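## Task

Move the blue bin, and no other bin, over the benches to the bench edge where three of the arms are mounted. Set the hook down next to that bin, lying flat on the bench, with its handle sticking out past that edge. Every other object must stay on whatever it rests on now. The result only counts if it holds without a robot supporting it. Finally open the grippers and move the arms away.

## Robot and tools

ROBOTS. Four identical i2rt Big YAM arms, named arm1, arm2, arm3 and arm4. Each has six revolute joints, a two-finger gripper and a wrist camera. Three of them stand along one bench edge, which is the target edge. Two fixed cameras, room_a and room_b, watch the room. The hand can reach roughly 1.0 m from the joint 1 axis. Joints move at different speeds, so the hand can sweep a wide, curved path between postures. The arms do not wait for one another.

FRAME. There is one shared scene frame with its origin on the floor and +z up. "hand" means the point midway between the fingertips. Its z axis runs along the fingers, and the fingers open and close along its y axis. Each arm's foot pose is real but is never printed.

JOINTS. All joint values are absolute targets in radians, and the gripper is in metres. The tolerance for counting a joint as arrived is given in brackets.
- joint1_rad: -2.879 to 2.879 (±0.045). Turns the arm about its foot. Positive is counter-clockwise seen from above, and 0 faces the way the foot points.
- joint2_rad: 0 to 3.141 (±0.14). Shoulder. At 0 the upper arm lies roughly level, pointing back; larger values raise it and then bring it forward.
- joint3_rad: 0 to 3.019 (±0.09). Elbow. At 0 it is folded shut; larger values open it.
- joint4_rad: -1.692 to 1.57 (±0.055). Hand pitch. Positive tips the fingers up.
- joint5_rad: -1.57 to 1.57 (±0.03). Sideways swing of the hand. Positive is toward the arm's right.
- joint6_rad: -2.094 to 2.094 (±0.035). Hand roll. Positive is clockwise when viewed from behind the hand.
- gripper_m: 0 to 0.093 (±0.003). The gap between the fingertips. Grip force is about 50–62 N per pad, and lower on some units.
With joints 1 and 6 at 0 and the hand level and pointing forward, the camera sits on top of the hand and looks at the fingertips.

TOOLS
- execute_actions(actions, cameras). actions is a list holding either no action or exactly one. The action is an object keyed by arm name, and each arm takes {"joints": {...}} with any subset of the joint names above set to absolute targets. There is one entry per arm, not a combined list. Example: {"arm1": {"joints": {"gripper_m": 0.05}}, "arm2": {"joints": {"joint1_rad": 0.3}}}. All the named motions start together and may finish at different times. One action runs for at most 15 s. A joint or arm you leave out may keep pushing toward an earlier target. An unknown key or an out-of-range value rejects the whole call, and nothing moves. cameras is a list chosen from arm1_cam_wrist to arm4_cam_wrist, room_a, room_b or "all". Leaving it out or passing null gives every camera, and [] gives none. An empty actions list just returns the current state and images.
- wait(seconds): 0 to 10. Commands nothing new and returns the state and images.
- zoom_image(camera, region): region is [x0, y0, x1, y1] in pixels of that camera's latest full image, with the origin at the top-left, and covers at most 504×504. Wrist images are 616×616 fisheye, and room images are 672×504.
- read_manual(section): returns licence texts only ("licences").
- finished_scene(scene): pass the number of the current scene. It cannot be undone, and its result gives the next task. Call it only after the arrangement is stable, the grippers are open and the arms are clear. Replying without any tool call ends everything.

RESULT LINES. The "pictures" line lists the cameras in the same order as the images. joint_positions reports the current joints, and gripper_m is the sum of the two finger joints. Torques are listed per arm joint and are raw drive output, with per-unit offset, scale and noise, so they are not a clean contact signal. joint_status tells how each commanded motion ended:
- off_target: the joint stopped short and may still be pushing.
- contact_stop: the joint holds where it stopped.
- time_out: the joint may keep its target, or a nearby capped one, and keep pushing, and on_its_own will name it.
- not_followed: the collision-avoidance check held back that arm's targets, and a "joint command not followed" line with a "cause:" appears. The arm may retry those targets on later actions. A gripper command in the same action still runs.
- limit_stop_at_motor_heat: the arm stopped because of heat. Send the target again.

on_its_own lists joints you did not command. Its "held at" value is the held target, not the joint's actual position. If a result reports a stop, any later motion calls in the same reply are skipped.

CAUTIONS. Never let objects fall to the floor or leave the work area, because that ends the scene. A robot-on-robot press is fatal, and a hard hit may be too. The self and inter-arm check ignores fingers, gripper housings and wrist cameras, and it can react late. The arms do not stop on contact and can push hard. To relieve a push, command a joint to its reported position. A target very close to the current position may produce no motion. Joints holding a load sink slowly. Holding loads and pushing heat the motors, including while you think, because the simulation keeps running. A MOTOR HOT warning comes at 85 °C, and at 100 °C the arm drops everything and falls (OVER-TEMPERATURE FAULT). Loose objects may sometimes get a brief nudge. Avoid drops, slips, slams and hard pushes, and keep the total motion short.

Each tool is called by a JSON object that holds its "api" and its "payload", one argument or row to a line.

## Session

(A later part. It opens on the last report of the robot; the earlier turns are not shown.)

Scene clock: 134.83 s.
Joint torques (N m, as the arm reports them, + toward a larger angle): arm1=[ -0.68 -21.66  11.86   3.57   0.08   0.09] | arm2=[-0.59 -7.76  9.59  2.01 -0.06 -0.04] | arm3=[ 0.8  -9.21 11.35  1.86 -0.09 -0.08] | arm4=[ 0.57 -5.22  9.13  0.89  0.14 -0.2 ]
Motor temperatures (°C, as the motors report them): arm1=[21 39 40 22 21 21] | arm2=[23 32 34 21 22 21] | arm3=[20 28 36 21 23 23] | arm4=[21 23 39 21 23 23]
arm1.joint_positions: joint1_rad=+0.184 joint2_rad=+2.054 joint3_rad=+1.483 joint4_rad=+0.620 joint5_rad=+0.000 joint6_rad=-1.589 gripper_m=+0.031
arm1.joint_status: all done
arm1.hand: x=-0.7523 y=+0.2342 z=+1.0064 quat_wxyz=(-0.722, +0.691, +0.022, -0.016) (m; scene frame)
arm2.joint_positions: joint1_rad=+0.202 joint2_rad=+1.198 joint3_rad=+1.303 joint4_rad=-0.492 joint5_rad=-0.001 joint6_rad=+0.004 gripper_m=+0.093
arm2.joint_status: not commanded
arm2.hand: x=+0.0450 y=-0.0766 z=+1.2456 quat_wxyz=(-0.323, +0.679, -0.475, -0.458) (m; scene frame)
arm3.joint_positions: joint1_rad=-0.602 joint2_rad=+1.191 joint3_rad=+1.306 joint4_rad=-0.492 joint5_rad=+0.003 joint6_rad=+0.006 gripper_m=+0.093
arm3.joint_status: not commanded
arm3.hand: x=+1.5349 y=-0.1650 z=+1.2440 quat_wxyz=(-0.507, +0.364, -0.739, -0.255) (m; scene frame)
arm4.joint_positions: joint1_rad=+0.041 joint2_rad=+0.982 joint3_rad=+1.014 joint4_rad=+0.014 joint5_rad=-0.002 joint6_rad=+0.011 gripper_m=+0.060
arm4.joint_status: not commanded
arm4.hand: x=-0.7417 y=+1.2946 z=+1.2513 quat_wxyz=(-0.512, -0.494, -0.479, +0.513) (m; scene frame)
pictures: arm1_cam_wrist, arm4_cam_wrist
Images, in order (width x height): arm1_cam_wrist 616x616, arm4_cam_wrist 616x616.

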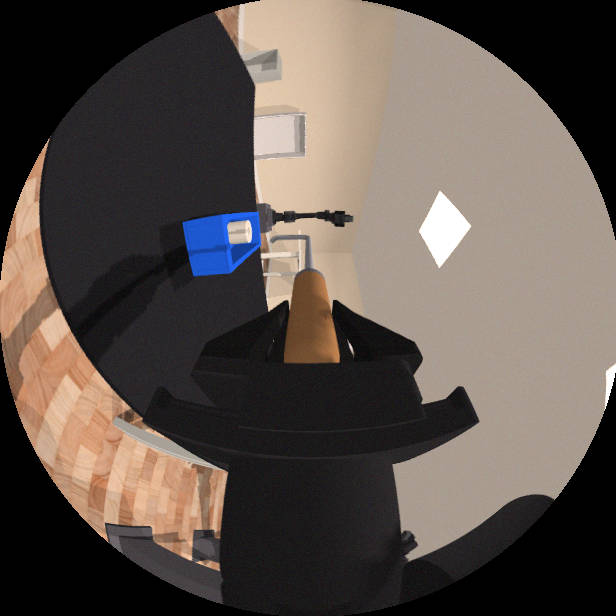

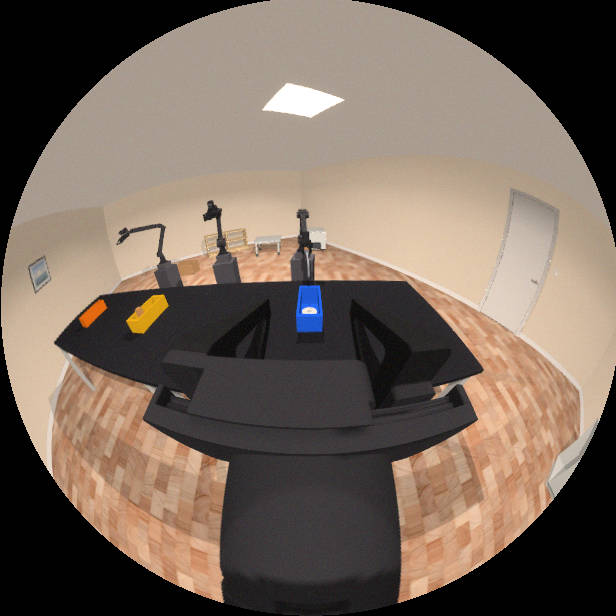

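Aligned.

{"api": "execute_actions", "payload": {
  "actions": [
    {"arm1":{"joints":{"joint2_rad":2.19}}}
  ],
  "cameras": ["arm1_cam_wrist"]
}}

{"api": "execute_actions", "payload": {
  "actions": [
    {"arm1":{"joints":{"joint2_rad":2.09,"joint3_rad":1.21,"joint4_rad":0.77}}}
  ],
  "cameras": []
}}

{"api": "execute_actions", "payload": {
  "actions": [
    {"arm1":{"joints":{"joint2_rad":1.99,"joint3_rad":1.01,"joint4_rad":0.87}}}
  ],
  "cameras": []
}}

{"api": "execute_actions", "payload": {
  "actions": [
    {"arm1":{"joints":{"joint2_rad":1.87,"joint3_rad":0.79,"joint4_rad":0.98}}}
  ],
  "cameras": []
}}

{"api": "execute_actions", "payload": {
  "actions": [
    {"arm1":{"joints":{"joint2_rad":1.735,"joint3_rad":0.52,"joint4_rad":1.115}}}
  ],
  "cameras": ["arm1_cam_wrist","arm2_cam_wrist"]
}}

Scene clock: 143.30 s.
Joint torques (N m, as the arm reports them, + toward a larger angle): arm1=[ -0.83 -22.57  10.98   2.72   0.11   0.15] | arm2=[-0.66 -7.82  9.66  1.96 -0.08 -0.05] | arm3=[ 0.71 -9.19 11.43  1.85 -0.1  -0.11] | arm4=[ 0.57 -5.23  9.12  0.9   0.14 -0.2 ]
Motor temperatures (°C, as the motors report them): arm1=[21 38 40 22 21 21] | arm2=[23 32 34 21 22 21] | arm3=[20 28 36 21 23 23] | arm4=[21 23 40 21 23 23]
arm1.joint_positions: joint1_rad=+0.184 joint2_rad=+2.214 joint3_rad=+1.480 joint4_rad=+0.641 joint5_rad=-0.001 joint6_rad=-1.594 gripper_m=+0.031
arm1.joint_status: all done
arm1.hand: x=-0.7537 y=+0.2403 z=+0.8807 quat_wxyz=(-0.671, +0.740, +0.026, -0.013) (m; scene frame)
arm2.joint_positions: joint1_rad=+0.202 joint2_rad=+1.198 joint3_rad=+1.303 joint4_rad=-0.492 joint5_rad=-0.001 joint6_rad=+0.004 gripper_m=+0.093
arm2.joint_status: not commanded
arm2.hand: x=+0.0450 y=-0.0766 z=+1.2456 quat_wxyz=(-0.323, +0.679, -0.475, -0.458) (m; scene frame)
arm3.joint_positions: joint1_rad=-0.602 joint2_rad=+1.191 joint3_rad=+1.306 joint4_rad=-0.492 joint5_rad=+0.003 joint6_rad=+0.006 gripper_m=+0.093
arm3.joint_status: not commanded
arm3.hand: x=+1.5349 y=-0.1650 z=+1.2440 quat_wxyz=(-0.507, +0.364, -0.739, -0.255) (m; scene frame)
arm4.joint_positions: joint1_rad=+0.041 joint2_rad=+0.982 joint3_rad=+1.014 joint4_rad=+0.014 joint5_rad=-0.002 joint6_rad=+0.011 gripper_m=+0.060
arm4.joint_status: not commanded
arm4.hand: x=-0.7417 y=+1.2946 z=+1.2513 quat_wxyz=(-0.512, -0.494, -0.479, +0.513) (m; scene frame)
pictures: arm1_cam_wrist
Images, in order (width x height): arm1_cam_wrist 616x616.

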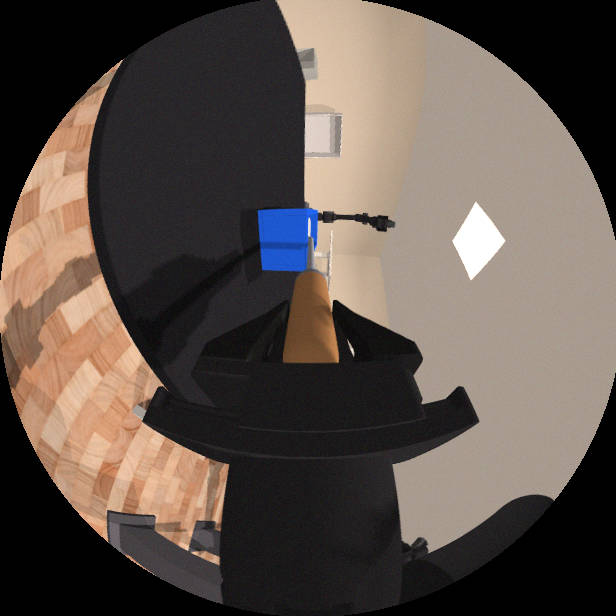

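Scene clock: 144.27 s.
Joint torques (N m, as the arm reports them, + toward a larger angle): arm1=[ -0.78 -19.08   6.33   2.76   0.11   0.15] | arm2=[-0.84 -7.81  9.65  1.99 -0.12 -0.06] | arm3=[ 0.87 -9.1  11.33  1.8  -0.09 -0.08] | arm4=[ 0.57 -5.23  9.13  0.89  0.14 -0.2 ]
Motor temperatures (°C, as the motors report them): arm1=[21 38 39 22 21 21] | arm2=[23 32 34 21 22 21] | arm3=[20 28 36 21 23 23] | arm4=[21 23 40 21 23 23]
arm1.joint_positions: joint1_rad=+0.184 joint2_rad=+2.098 joint3_rad=+1.231 joint4_rad=+0.770 joint5_rad=-0.001 joint6_rad=-1.594 gripper_m=+0.031
arm1.joint_status: all done
arm1.hand: x=-0.7500 y=+0.1718 z=+0.8758 quat_wxyz=(-0.670, +0.742, +0.027, -0.013) (m; scene frame)
arm2.joint_positions: joint1_rad=+0.202 joint2_rad=+1.198 joint3_rad=+1.303 joint4_rad=-0.492 joint5_rad=-0.001 joint6_rad=+0.004 gripper_m=+0.093
arm2.joint_status: not commanded
arm2.hand: x=+0.0450 y=-0.0766 z=+1.2456 quat_wxyz=(-0.323, +0.679, -0.475, -0.458) (m; scene frame)
arm3.joint_positions: joint1_rad=-0.602 joint2_rad=+1.191 joint3_rad=+1.306 joint4_rad=-0.492 joint5_rad=+0.003 joint6_rad=+0.006 gripper_m=+0.093
arm3.joint_status: not commanded
arm3.hand: x=+1.5349 y=-0.1650 z=+1.2440 quat_wxyz=(-0.507, +0.364, -0.739, -0.255) (m; scene frame)
arm4.joint_positions: joint1_rad=+0.041 joint2_rad=+0.982 joint3_rad=+1.014 joint4_rad=+0.014 joint5_rad=-0.002 joint6_rad=+0.011 gripper_m=+0.060
arm4.joint_status: not commanded
arm4.hand: x=-0.7417 y=+1.2946 z=+1.2513 quat_wxyz=(-0.512, -0.494, -0.479, +0.513) (m; scene frame)
pictures: none
No camera images: the call's "cameras" was empty. Leave "cameras" out to get every camera's image.

Scene clock: 145.10 s.
Joint torques (N m, as the arm reports them, + toward a larger angle): arm1=[ -0.78 -17.     5.75   2.85   0.11   0.15] | arm2=[-0.55 -7.57  9.63  1.96 -0.11 -0.09] | arm3=[ 1.19 -9.04 11.34  1.83 -0.09 -0.12] | arm4=[ 0.56 -5.24  9.13  0.89  0.14 -0.2 ]
Motor temperatures (°C, as the motors report them): arm1=[21 38 39 22 21 21] | arm2=[23 31 34 21 22 21] | arm3=[20 28 36 21 23 23] | arm4=[21 23 40 21 23 23]
arm1.joint_positions: joint1_rad=+0.184 joint2_rad=+1.996 joint3_rad=+1.029 joint4_rad=+0.868 joint5_rad=-0.001 joint6_rad=-1.594 gripper_m=+0.031
arm1.joint_status: all done
arm1.hand: x=-0.7467 y=+0.1102 z=+0.8758 quat_wxyz=(-0.669, +0.743, +0.027, -0.013) (m; scene frame)
arm2.joint_positions: joint1_rad=+0.202 joint2_rad=+1.198 joint3_rad=+1.303 joint4_rad=-0.492 joint5_rad=-0.001 joint6_rad=+0.004 gripper_m=+0.093
arm2.joint_status: not commanded
arm2.hand: x=+0.0450 y=-0.0766 z=+1.2456 quat_wxyz=(-0.323, +0.679, -0.475, -0.458) (m; scene frame)
arm3.joint_positions: joint1_rad=-0.602 joint2_rad=+1.191 joint3_rad=+1.306 joint4_rad=-0.492 joint5_rad=+0.003 joint6_rad=+0.006 gripper_m=+0.093
arm3.joint_status: not commanded
arm3.hand: x=+1.5349 y=-0.1650 z=+1.2440 quat_wxyz=(-0.507, +0.364, -0.739, -0.255) (m; scene frame)
arm4.joint_positions: joint1_rad=+0.041 joint2_rad=+0.982 joint3_rad=+1.014 joint4_rad=+0.014 joint5_rad=-0.002 joint6_rad=+0.011 gripper_m=+0.060
arm4.joint_status: not commanded
arm4.hand: x=-0.7417 y=+1.2946 z=+1.2513 quat_wxyz=(-0.512, -0.494, -0.479, +0.513) (m; scene frame)
pictures: none
No camera images: the call's "cameras" was empty. Leave "cameras" out to get every camera's image.

Scene clock: 145.97 s.
Joint torques (N m, as the arm reports them, + toward a larger angle): arm1=[ -0.79 -14.69   5.32   3.15   0.11   0.15] | arm2=[-0.54 -7.62  9.61  1.85 -0.09 -0.04] | arm3=[ 0.72 -9.1  11.32  1.77 -0.11 -0.12] | arm4=[ 0.57 -5.24  9.12  0.89  0.14 -0.2 ]
Motor temperatures (°C, as the motors report them): arm1=[21 38 39 22 21 21] | arm2=[23 31 34 21 22 21] | arm3=[20 28 36 21 23 23] | arm4=[21 23 40 21 23 23]
arm1.joint_positions: joint1_rad=+0.184 joint2_rad=+1.879 joint3_rad=+0.804 joint4_rad=+0.971 joint5_rad=-0.001 joint6_rad=-1.594 gripper_m=+0.031
arm1.joint_status: all done
arm1.hand: x=-0.7428 y=+0.0368 z=+0.8772 quat_wxyz=(-0.668, +0.744, +0.027, -0.013) (m; scene frame)
arm2.joint_positions: joint1_rad=+0.202 joint2_rad=+1.198 joint3_rad=+1.303 joint4_rad=-0.492 joint5_rad=-0.001 joint6_rad=+0.004 gripper_m=+0.093
arm2.joint_status: not commanded
arm2.hand: x=+0.0450 y=-0.0766 z=+1.2456 quat_wxyz=(-0.323, +0.679, -0.475, -0.458) (m; scene frame)
arm3.joint_positions: joint1_rad=-0.602 joint2_rad=+1.191 joint3_rad=+1.306 joint4_rad=-0.492 joint5_rad=+0.003 joint6_rad=+0.006 gripper_m=+0.093
arm3.joint_status: not commanded
arm3.hand: x=+1.5349 y=-0.1650 z=+1.2440 quat_wxyz=(-0.507, +0.364, -0.739, -0.255) (m; scene frame)
arm4.joint_positions: joint1_rad=+0.041 joint2_rad=+0.982 joint3_rad=+1.014 joint4_rad=+0.014 joint5_rad=-0.002 joint6_rad=+0.011 gripper_m=+0.060
arm4.joint_status: not commanded
arm4.hand: x=-0.7417 y=+1.2946 z=+1.2513 quat_wxyz=(-0.512, -0.494, -0.479, +0.513) (m; scene frame)
pictures: none
No camera images: the call's "cameras" was empty. Leave "cameras" out to get every camera's image.

Scene clock: 146.87 s.
Joint torques (N m, as the arm reports them, + toward a larger angle): arm1=[ -0.85 -11.57   4.15   3.18   0.11   0.15] | arm2=[-0.41 -7.96  9.65  1.67 -0.08 -0.05] | arm3=[ 0.85 -9.26 11.33  1.79 -0.11 -0.07] | arm4=[ 0.59 -5.26  9.13  0.9   0.14 -0.2 ]
Motor temperatures (°C, as the motors report them): arm1=[21 38 39 22 21 21] | arm2=[23 31 34 21 22 21] | arm3=[20 28 36 21 23 23] | arm4=[21 23 40 21 23 23]
arm1.joint_positions: joint1_rad=+0.184 joint2_rad=+1.743 joint3_rad=+0.533 joint4_rad=+1.105 joint5_rad=-0.001 joint6_rad=-1.594 gripper_m=+0.031
arm1.joint_status: all done
arm1.hand: x=-0.7377 y=-0.0579 z=+0.8768 quat_wxyz=(-0.667, +0.745, +0.027, -0.013) (m; scene frame)
arm2.joint_positions: joint1_rad=+0.202 joint2_rad=+1.198 joint3_rad=+1.303 joint4_rad=-0.492 joint5_rad=-0.001 joint6_rad=+0.004 gripper_m=+0.093
arm2.joint_status: not commanded
arm2.hand: x=+0.0450 y=-0.0766 z=+1.2456 quat_wxyz=(-0.323, +0.679, -0.475, -0.458) (m; scene frame)
arm3.joint_positions: joint1_rad=-0.602 joint2_rad=+1.191 joint3_rad=+1.306 joint4_rad=-0.492 joint5_rad=+0.003 joint6_rad=+0.006 gripper_m=+0.093
arm3.joint_status: not commanded
arm3.hand: x=+1.5349 y=-0.1650 z=+1.2440 quat_wxyz=(-0.507, +0.364, -0.739, -0.255) (m; scene frame)
arm4.joint_positions: joint1_rad=+0.041 joint2_rad=+0.982 joint3_rad=+1.014 joint4_rad=+0.014 joint5_rad=-0.002 joint6_rad=+0.011 gripper_m=+0.060
arm4.joint_status: not commanded
arm4.hand: x=-0.7417 y=+1.2946 z=+1.2513 quat_wxyz=(-0.512, -0.494, -0.479, +0.513) (m; scene frame)
pictures: arm1_cam_wrist, arm2_cam_wrist
Images, in order (width x height): arm1_cam_wrist 616x616, arm2_cam_wrist 616x616.

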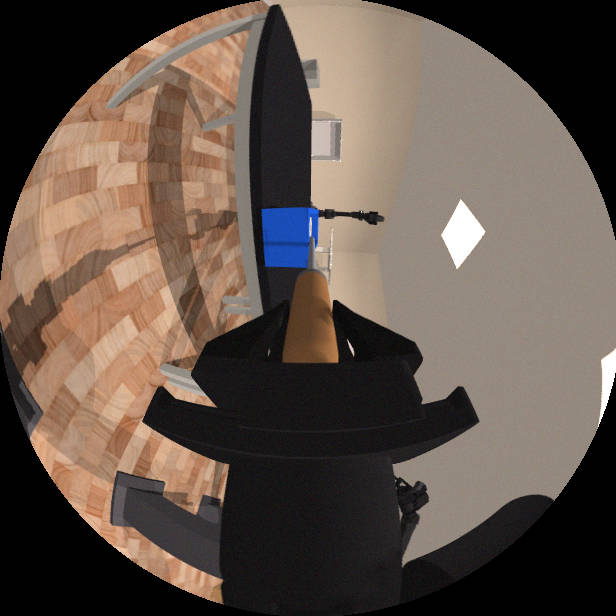

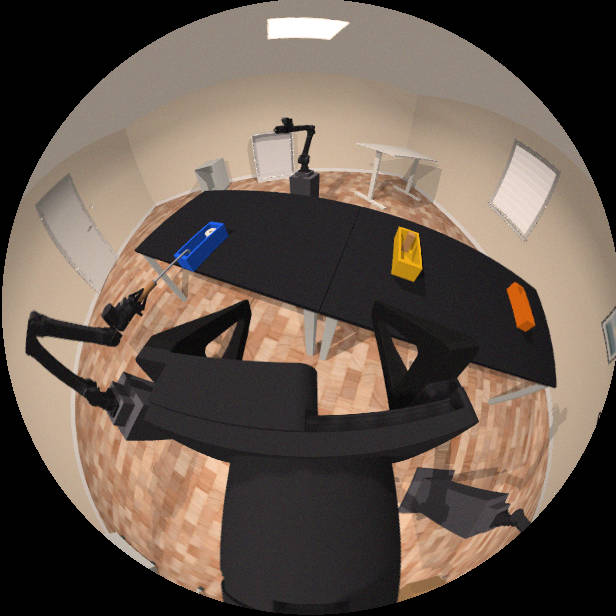

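{"api": "execute_actions", "payload": {
  "actions": [
    {"arm1":{"joints":{"joint3_rad":0.95}}}
  ],
  "cameras": []
}}

{"api": "execute_actions", "payload": {
  "actions": [
    {"arm1":{"joints":{"joint1_rad":-0.16,"joint5_rad":-0.27,"joint2_rad":1.98,"joint3_rad":1.37,"joint4_rad":0.9}}}
  ],
  "cameras": []
}}

{"api": "execute_actions", "payload": {
  "actions": [
    {"arm1":{"joints":{"joint2_rad":2.15}}}
  ],
  "cameras": ["arm1_cam_wrist","room_a"]
}}

Scene clock: 154.10 s.
Joint torques (N m, as the arm reports them, + toward a larger angle): arm1=[ -0.82 -15.87  12.3    4.03   0.15   0.14] | arm2=[-0.91 -7.79  9.58  1.98 -0.1  -0.07] | arm3=[ 1.05 -9.24 11.35  1.81 -0.08 -0.09] | arm4=[ 0.56 -5.26  9.13  0.9   0.14 -0.2 ]
Motor temperatures (°C, as the motors report them): arm1=[21 37 37 22 21 21] | arm2=[23 31 34 21 22 21] | arm3=[20 28 36 21 23 23] | arm4=[21 23 40 21 23 23]
arm1.joint_positions: joint1_rad=+0.184 joint2_rad=+1.762 joint3_rad=+0.907 joint4_rad=+1.081 joint5_rad=-0.001 joint6_rad=-1.594 gripper_m=+0.031
arm1.joint_status: all done
arm1.hand: x=-0.7430 y=+0.0606 z=+1.0238 quat_wxyz=(-0.781, +0.625, +0.022, -0.014) (m; scene frame)
arm2.joint_positions: joint1_rad=+0.202 joint2_rad=+1.198 joint3_rad=+1.303 joint4_rad=-0.492 joint5_rad=-0.001 joint6_rad=+0.004 gripper_m=+0.093
arm2.joint_status: not commanded
arm2.hand: x=+0.0450 y=-0.0766 z=+1.2456 quat_wxyz=(-0.323, +0.679, -0.475, -0.458) (m; scene frame)
arm3.joint_positions: joint1_rad=-0.602 joint2_rad=+1.191 joint3_rad=+1.306 joint4_rad=-0.492 joint5_rad=+0.003 joint6_rad=+0.006 gripper_m=+0.093
arm3.joint_status: not commanded
arm3.hand: x=+1.5349 y=-0.1650 z=+1.2440 quat_wxyz=(-0.507, +0.364, -0.739, -0.255) (m; scene frame)
arm4.joint_positions: joint1_rad=+0.041 joint2_rad=+0.982 joint3_rad=+1.014 joint4_rad=+0.014 joint5_rad=-0.002 joint6_rad=+0.011 gripper_m=+0.060
arm4.joint_status: not commanded
arm4.hand: x=-0.7417 y=+1.2946 z=+1.2513 quat_wxyz=(-0.512, -0.494, -0.479, +0.513) (m; scene frame)
pictures: none
No camera images: the call's "cameras" was empty. Leave "cameras" out to get every camera's image.

Scene clock: 155.90 s.
Joint torques (N m, as the arm reports them, + toward a larger angle): arm1=[ -1.03 -22.17  15.44   4.01   0.2    0.15] | arm2=[-0.77 -7.8   9.61  1.94 -0.11 -0.06] | arm3=[ 1.19 -9.52 11.33  1.85 -0.1  -0.1 ] | arm4=[ 0.59 -5.24  9.12  0.9   0.14 -0.2 ]
Motor temperatures (°C, as the motors report them): arm1=[21 37 38 22 21 21] | arm2=[23 31 34 21 22 21] | arm3=[20 28 36 21 23 23] | arm4=[21 23 40 21 23 23]
arm1.joint_positions: joint1_rad=-0.152 joint2_rad=+2.029 joint3_rad=+1.302 joint4_rad=+0.867 joint5_rad=-0.272 joint6_rad=-1.594 gripper_m=+0.031
arm1.joint_status: all done
arm1.hand: x=-0.5371 y=+0.1656 z=+0.9849 quat_wxyz=(-0.751, +0.660, +0.015, +0.024) (m; scene frame)
arm2.joint_positions: joint1_rad=+0.202 joint2_rad=+1.198 joint3_rad=+1.303 joint4_rad=-0.492 joint5_rad=-0.001 joint6_rad=+0.004 gripper_m=+0.093
arm2.joint_status: not commanded
arm2.hand: x=+0.0450 y=-0.0766 z=+1.2456 quat_wxyz=(-0.323, +0.679, -0.475, -0.458) (m; scene frame)
arm3.joint_positions: joint1_rad=-0.602 joint2_rad=+1.191 joint3_rad=+1.306 joint4_rad=-0.492 joint5_rad=+0.003 joint6_rad=+0.006 gripper_m=+0.093
arm3.joint_status: not commanded
arm3.hand: x=+1.5349 y=-0.1650 z=+1.2440 quat_wxyz=(-0.507, +0.364, -0.739, -0.255) (m; scene frame)
arm4.joint_positions: joint1_rad=+0.041 joint2_rad=+0.982 joint3_rad=+1.014 joint4_rad=+0.014 joint5_rad=-0.002 joint6_rad=+0.011 gripper_m=+0.060
arm4.joint_status: not commanded
arm4.hand: x=-0.7417 y=+1.2946 z=+1.2513 quat_wxyz=(-0.512, -0.494, -0.479, +0.513) (m; scene frame)
pictures: none
No camera images: the call's "cameras" was empty. Leave "cameras" out to get every camera's image.

Scene clock: 157.13 s.
Joint torques (N m, as the arm reports them, + toward a larger angle): arm1=[ -1.26 -23.    13.62   4.02   0.16   0.15] | arm2=[-0.75 -7.46  9.61  1.91 -0.1  -0.08] | arm3=[ 1.28 -9.16 11.35  1.72 -0.12 -0.11] | arm4=[ 0.6  -5.23  9.12  0.9   0.14 -0.2 ]
Motor temperatures (°C, as the motors report them): arm1=[21 37 38 22 21 21] | arm2=[23 31 34 21 22 21] | arm3=[20 28 36 21 23 23] | arm4=[21 23 40 21 23 23]
arm1.joint_positions: joint1_rad=-0.152 joint2_rad=+2.198 joint3_rad=+1.311 joint4_rad=+0.866 joint5_rad=-0.272 joint6_rad=-1.594 gripper_m=+0.031
arm1.joint_status: all done
arm1.hand: x=-0.5359 y=+0.1716 z=+0.8619 quat_wxyz=(-0.698, +0.716, +0.000, +0.007) (m; scene frame)
arm2.joint_positions: joint1_rad=+0.202 joint2_rad=+1.198 joint3_rad=+1.303 joint4_rad=-0.492 joint5_rad=-0.001 joint6_rad=+0.004 gripper_m=+0.093
arm2.joint_status: not commanded
arm2.hand: x=+0.0450 y=-0.0766 z=+1.2456 quat_wxyz=(-0.323, +0.679, -0.475, -0.458) (m; scene frame)
arm3.joint_positions: joint1_rad=-0.602 joint2_rad=+1.191 joint3_rad=+1.306 joint4_rad=-0.492 joint5_rad=+0.003 joint6_rad=+0.006 gripper_m=+0.093
arm3.joint_status: not commanded
arm3.hand: x=+1.5349 y=-0.1650 z=+1.2440 quat_wxyz=(-0.507, +0.364, -0.739, -0.255) (m; scene frame)
arm4.joint_positions: joint1_rad=+0.041 joint2_rad=+0.982 joint3_rad=+1.014 joint4_rad=+0.014 joint5_rad=-0.002 joint6_rad=+0.011 gripper_m=+0.060
arm4.joint_status: not commanded
arm4.hand: x=-0.7417 y=+1.2946 z=+1.2513 quat_wxyz=(-0.512, -0.494, -0.479, +0.513) (m; scene frame)
pictures: arm1_cam_wrist, room_a
Images, in order (width x height): arm1_cam_wrist 616x616, room_a 672x504.

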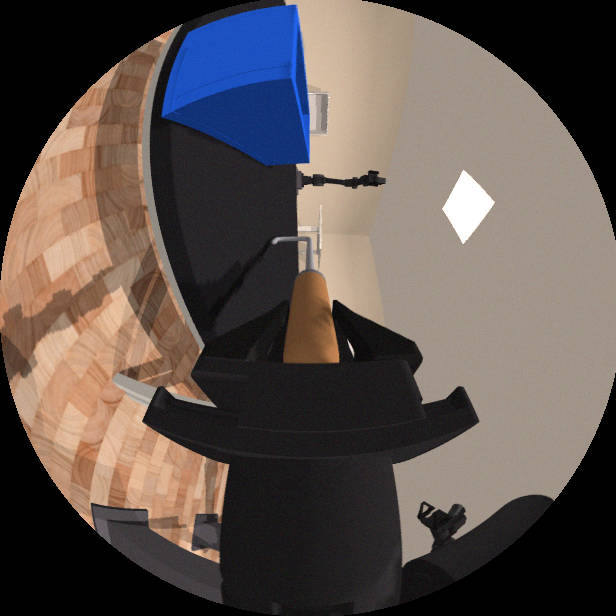

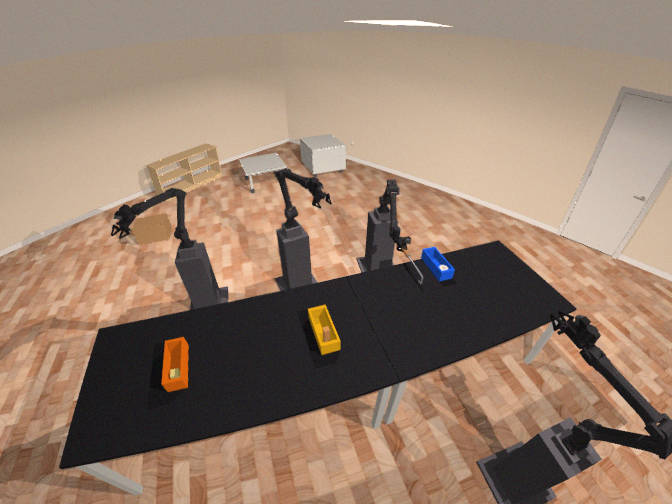

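{"api": "execute_actions", "payload": {
  "actions": [
    {"arm1":{"joints":{"joint6_rad":0}}}
  ],
  "cameras": []
}}

{"api": "execute_actions", "payload": {
  "actions": [
    {"arm1":{"joints":{"joint2_rad":2.315,"joint3_rad":1.29,"joint4_rad":0.98}}}
  ],
  "cameras": ["arm1_cam_wrist"]
}}

{"api": "execute_actions", "payload": {
  "actions": [
    {"arm1":{"joints":{"gripper_m":0.093}}}
  ],
  "cameras": []
}}

{"api": "execute_actions", "payload": {
  "actions": [
    {"arm1":{"joints":{"joint2_rad":1.6,"joint3_rad":1.0}}}
  ],
  "cameras": ["arm2_cam_wrist"]
}}

Scene clock: 166.13 s.
Joint torques (N m, as the arm reports them, + toward a larger angle): arm1=[ -1.01 -22.75  13.62   4.17   0.06   0.28] | arm2=[-0.82 -7.76  9.62  1.86 -0.09 -0.06] | arm3=[ 1.02 -9.14 11.4   1.9  -0.07 -0.09] | arm4=[ 0.58 -5.26  9.13  0.9   0.14 -0.2 ]
Motor temperatures (°C, as the motors report them): arm1=[21 38 40 22 21 21] | arm2=[23 31 34 21 22 21] | arm3=[20 28 36 21 23 23] | arm4=[21 23 40 21 23 23]
arm1.joint_positions: joint1_rad=-0.153 joint2_rad=+2.198 joint3_rad=+1.311 joint4_rad=+0.866 joint5_rad=-0.269 joint6_rad=-0.015 gripper_m=+0.031
arm1.joint_status: all done
arm1.hand: x=-0.5349 y=+0.1715 z=+0.8619 quat_wxyz=(-0.498, +0.504, -0.509, -0.489) (m; scene frame)
arm2.joint_positions: joint1_rad=+0.202 joint2_rad=+1.198 joint3_rad=+1.303 joint4_rad=-0.492 joint5_rad=-0.001 joint6_rad=+0.004 gripper_m=+0.093
arm2.joint_status: not commanded
arm2.hand: x=+0.0450 y=-0.0766 z=+1.2456 quat_wxyz=(-0.323, +0.679, -0.475, -0.458) (m; scene frame)
arm3.joint_positions: joint1_rad=-0.602 joint2_rad=+1.191 joint3_rad=+1.306 joint4_rad=-0.492 joint5_rad=+0.003 joint6_rad=+0.006 gripper_m=+0.093
arm3.joint_status: not commanded
arm3.hand: x=+1.5349 y=-0.1650 z=+1.2440 quat_wxyz=(-0.507, +0.364, -0.739, -0.255) (m; scene frame)
arm4.joint_positions: joint1_rad=+0.041 joint2_rad=+0.982 joint3_rad=+1.014 joint4_rad=+0.014 joint5_rad=-0.002 joint6_rad=+0.011 gripper_m=+0.060
arm4.joint_status: not commanded
arm4.hand: x=-0.7417 y=+1.2946 z=+1.2513 quat_wxyz=(-0.512, -0.494, -0.479, +0.513) (m; scene frame)
pictures: none
No camera images: the call's "cameras" was empty. Leave "cameras" out to get every camera's image.

Scene clock: 167.20 s.
Joint torques (N m, as the arm reports them, + toward a larger angle): arm1=[ -1.   -18.24   7.05   3.6    0.06   0.26] | arm2=[-0.87 -7.74  9.52  1.99 -0.09 -0.06] | arm3=[ 0.75 -9.11 11.34  1.86 -0.07 -0.09] | arm4=[ 0.59 -5.26  9.12  0.89  0.14 -0.2 ]
Motor temperatures (°C, as the motors report them): arm1=[21 38 40 22 21 21] | arm2=[23 30 34 21 22 21] | arm3=[20 28 36 21 23 23] | arm4=[21 23 40 21 23 23]
arm1.joint_positions: joint1_rad=-0.153 joint2_rad=+2.308 joint3_rad=+1.290 joint4_rad=+0.960 joint5_rad=-0.269 joint6_rad=-0.012 gripper_m=+0.031
arm1.joint_status: all done
arm1.hand: x=-0.5392 y=+0.1578 z=+0.7913 quat_wxyz=(-0.485, +0.509, -0.521, -0.483) (m; scene frame)
arm2.joint_positions: joint1_rad=+0.202 joint2_rad=+1.198 joint3_rad=+1.303 joint4_rad=-0.492 joint5_rad=-0.001 joint6_rad=+0.004 gripper_m=+0.093
arm2.joint_status: not commanded
arm2.hand: x=+0.0450 y=-0.0766 z=+1.2456 quat_wxyz=(-0.323, +0.679, -0.475, -0.458) (m; scene frame)
arm3.joint_positions: joint1_rad=-0.602 joint2_rad=+1.191 joint3_rad=+1.306 joint4_rad=-0.492 joint5_rad=+0.003 joint6_rad=+0.006 gripper_m=+0.093
arm3.joint_status: not commanded
arm3.hand: x=+1.5349 y=-0.1650 z=+1.2440 quat_wxyz=(-0.507, +0.364, -0.739, -0.255) (m; scene frame)
arm4.joint_positions: joint1_rad=+0.041 joint2_rad=+0.982 joint3_rad=+1.014 joint4_rad=+0.014 joint5_rad=-0.002 joint6_rad=+0.011 gripper_m=+0.060
arm4.joint_status: not commanded
arm4.hand: x=-0.7417 y=+1.2946 z=+1.2513 quat_wxyz=(-0.512, -0.494, -0.479, +0.513) (m; scene frame)
pictures: arm1_cam_wrist
Images, in order (width x height): arm1_cam_wrist 616x616.

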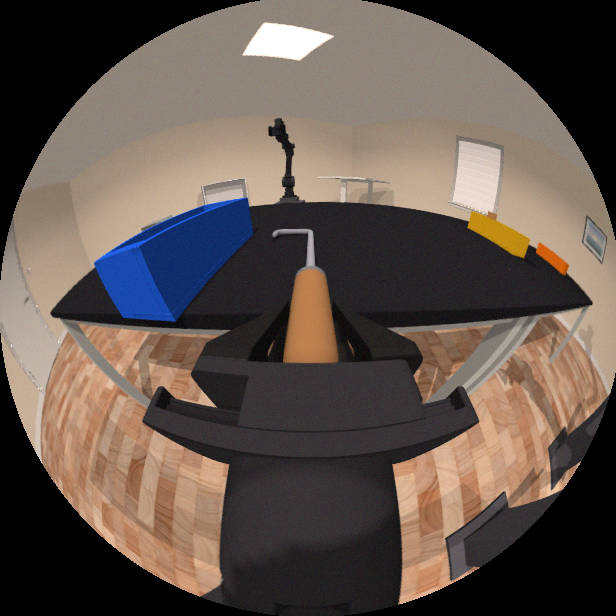

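Scene clock: 167.90 s.
Joint torques (N m, as the arm reports them, + toward a larger angle): arm1=[ -1.1  -18.92   7.07   3.6    0.06   0.25] | arm2=[-0.93 -7.79  9.56  1.94 -0.12 -0.08] | arm3=[ 1.01 -9.34 11.26  1.8  -0.07 -0.1 ] | arm4=[ 0.57 -5.24  9.13  0.89  0.14 -0.2 ]
Motor temperatures (°C, as the motors report them): arm1=[21 38 39 22 21 21] | arm2=[23 30 34 21 22 21] | arm3=[20 28 36 21 23 23] | arm4=[21 23 40 21 23 23]
arm1.joint_positions: joint1_rad=-0.153 joint2_rad=+2.308 joint3_rad=+1.290 joint4_rad=+0.960 joint5_rad=-0.269 joint6_rad=-0.012 gripper_m=+0.093
arm1.joint_status: all done
arm1.hand: x=-0.5392 y=+0.1578 z=+0.7913 quat_wxyz=(-0.485, +0.509, -0.521, -0.483) (m; scene frame)
arm2.joint_positions: joint1_rad=+0.202 joint2_rad=+1.198 joint3_rad=+1.303 joint4_rad=-0.492 joint5_rad=-0.001 joint6_rad=+0.004 gripper_m=+0.093
arm2.joint_status: not commanded
arm2.hand: x=+0.0450 y=-0.0766 z=+1.2456 quat_wxyz=(-0.323, +0.679, -0.475, -0.458) (m; scene frame)
arm3.joint_positions: joint1_rad=-0.602 joint2_rad=+1.191 joint3_rad=+1.306 joint4_rad=-0.492 joint5_rad=+0.003 joint6_rad=+0.006 gripper_m=+0.093
arm3.joint_status: not commanded
arm3.hand: x=+1.5349 y=-0.1650 z=+1.2440 quat_wxyz=(-0.507, +0.364, -0.739, -0.255) (m; scene frame)
arm4.joint_positions: joint1_rad=+0.041 joint2_rad=+0.982 joint3_rad=+1.014 joint4_rad=+0.014 joint5_rad=-0.002 joint6_rad=+0.011 gripper_m=+0.060
arm4.joint_status: not commanded
arm4.hand: x=-0.7417 y=+1.2946 z=+1.2513 quat_wxyz=(-0.512, -0.494, -0.479, +0.513) (m; scene frame)
pictures: none
No camera images: the call's "cameras" was empty. Leave "cameras" out to get every camera's image.

Scene clock: 169.37 s.
Joint torques (N m, as the arm reports them, + toward a larger angle): arm1=[ -1.05 -11.29   9.89   2.59   0.15   0.26] | arm2=[-0.84 -7.52  9.63  1.88 -0.11 -0.07] | arm3=[ 0.94 -9.21 11.28  1.82 -0.1  -0.1 ] | arm4=[ 0.55 -5.23  9.13  0.9   0.14 -0.2 ]
Motor temperatures (°C, as the motors report them): arm1=[21 37 39 22 21 21] | arm2=[23 30 34 21 22 21] | arm3=[20 28 36 21 23 23] | arm4=[21 23 40 21 23 23]
arm1.joint_positions: joint1_rad=-0.153 joint2_rad=+1.575 joint3_rad=+1.003 joint4_rad=+0.975 joint5_rad=-0.269 joint6_rad=-0.012 gripper_m=+0.093
arm1.joint_status: all done
arm1.hand: x=-0.5740 y=+0.0319 z=+1.1627 quat_wxyz=(-0.618, +0.420, -0.371, -0.552) (m; scene frame)
arm2.joint_positions: joint1_rad=+0.202 joint2_rad=+1.198 joint3_rad=+1.303 joint4_rad=-0.492 joint5_rad=-0.001 joint6_rad=+0.004 gripper_m=+0.093
arm2.joint_status: not commanded
arm2.hand: x=+0.0450 y=-0.0766 z=+1.2456 quat_wxyz=(-0.323, +0.679, -0.475, -0.458) (m; scene frame)
arm3.joint_positions: joint1_rad=-0.602 joint2_rad=+1.191 joint3_rad=+1.306 joint4_rad=-0.492 joint5_rad=+0.003 joint6_rad=+0.006 gripper_m=+0.093
arm3.joint_status: not commanded
arm3.hand: x=+1.5349 y=-0.1650 z=+1.2440 quat_wxyz=(-0.507, +0.364, -0.739, -0.255) (m; scene frame)
arm4.joint_positions: joint1_rad=+0.041 joint2_rad=+0.982 joint3_rad=+1.014 joint4_rad=+0.014 joint5_rad=-0.002 joint6_rad=+0.011 gripper_m=+0.060
arm4.joint_status: not commanded
arm4.hand: x=-0.7417 y=+1.2946 z=+1.2513 quat_wxyz=(-0.512, -0.494, -0.479, +0.513) (m; scene frame)
pictures: arm2_cam_wrist
Images, in order (width x height): arm2_cam_wrist 616x616.

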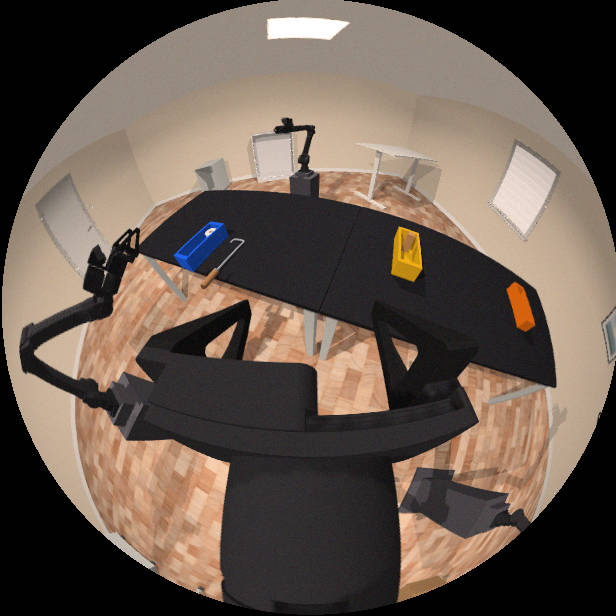

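{"api": "finished_scene", "payload": {
  "scene": 2
}}

The scene is finished: the task was done.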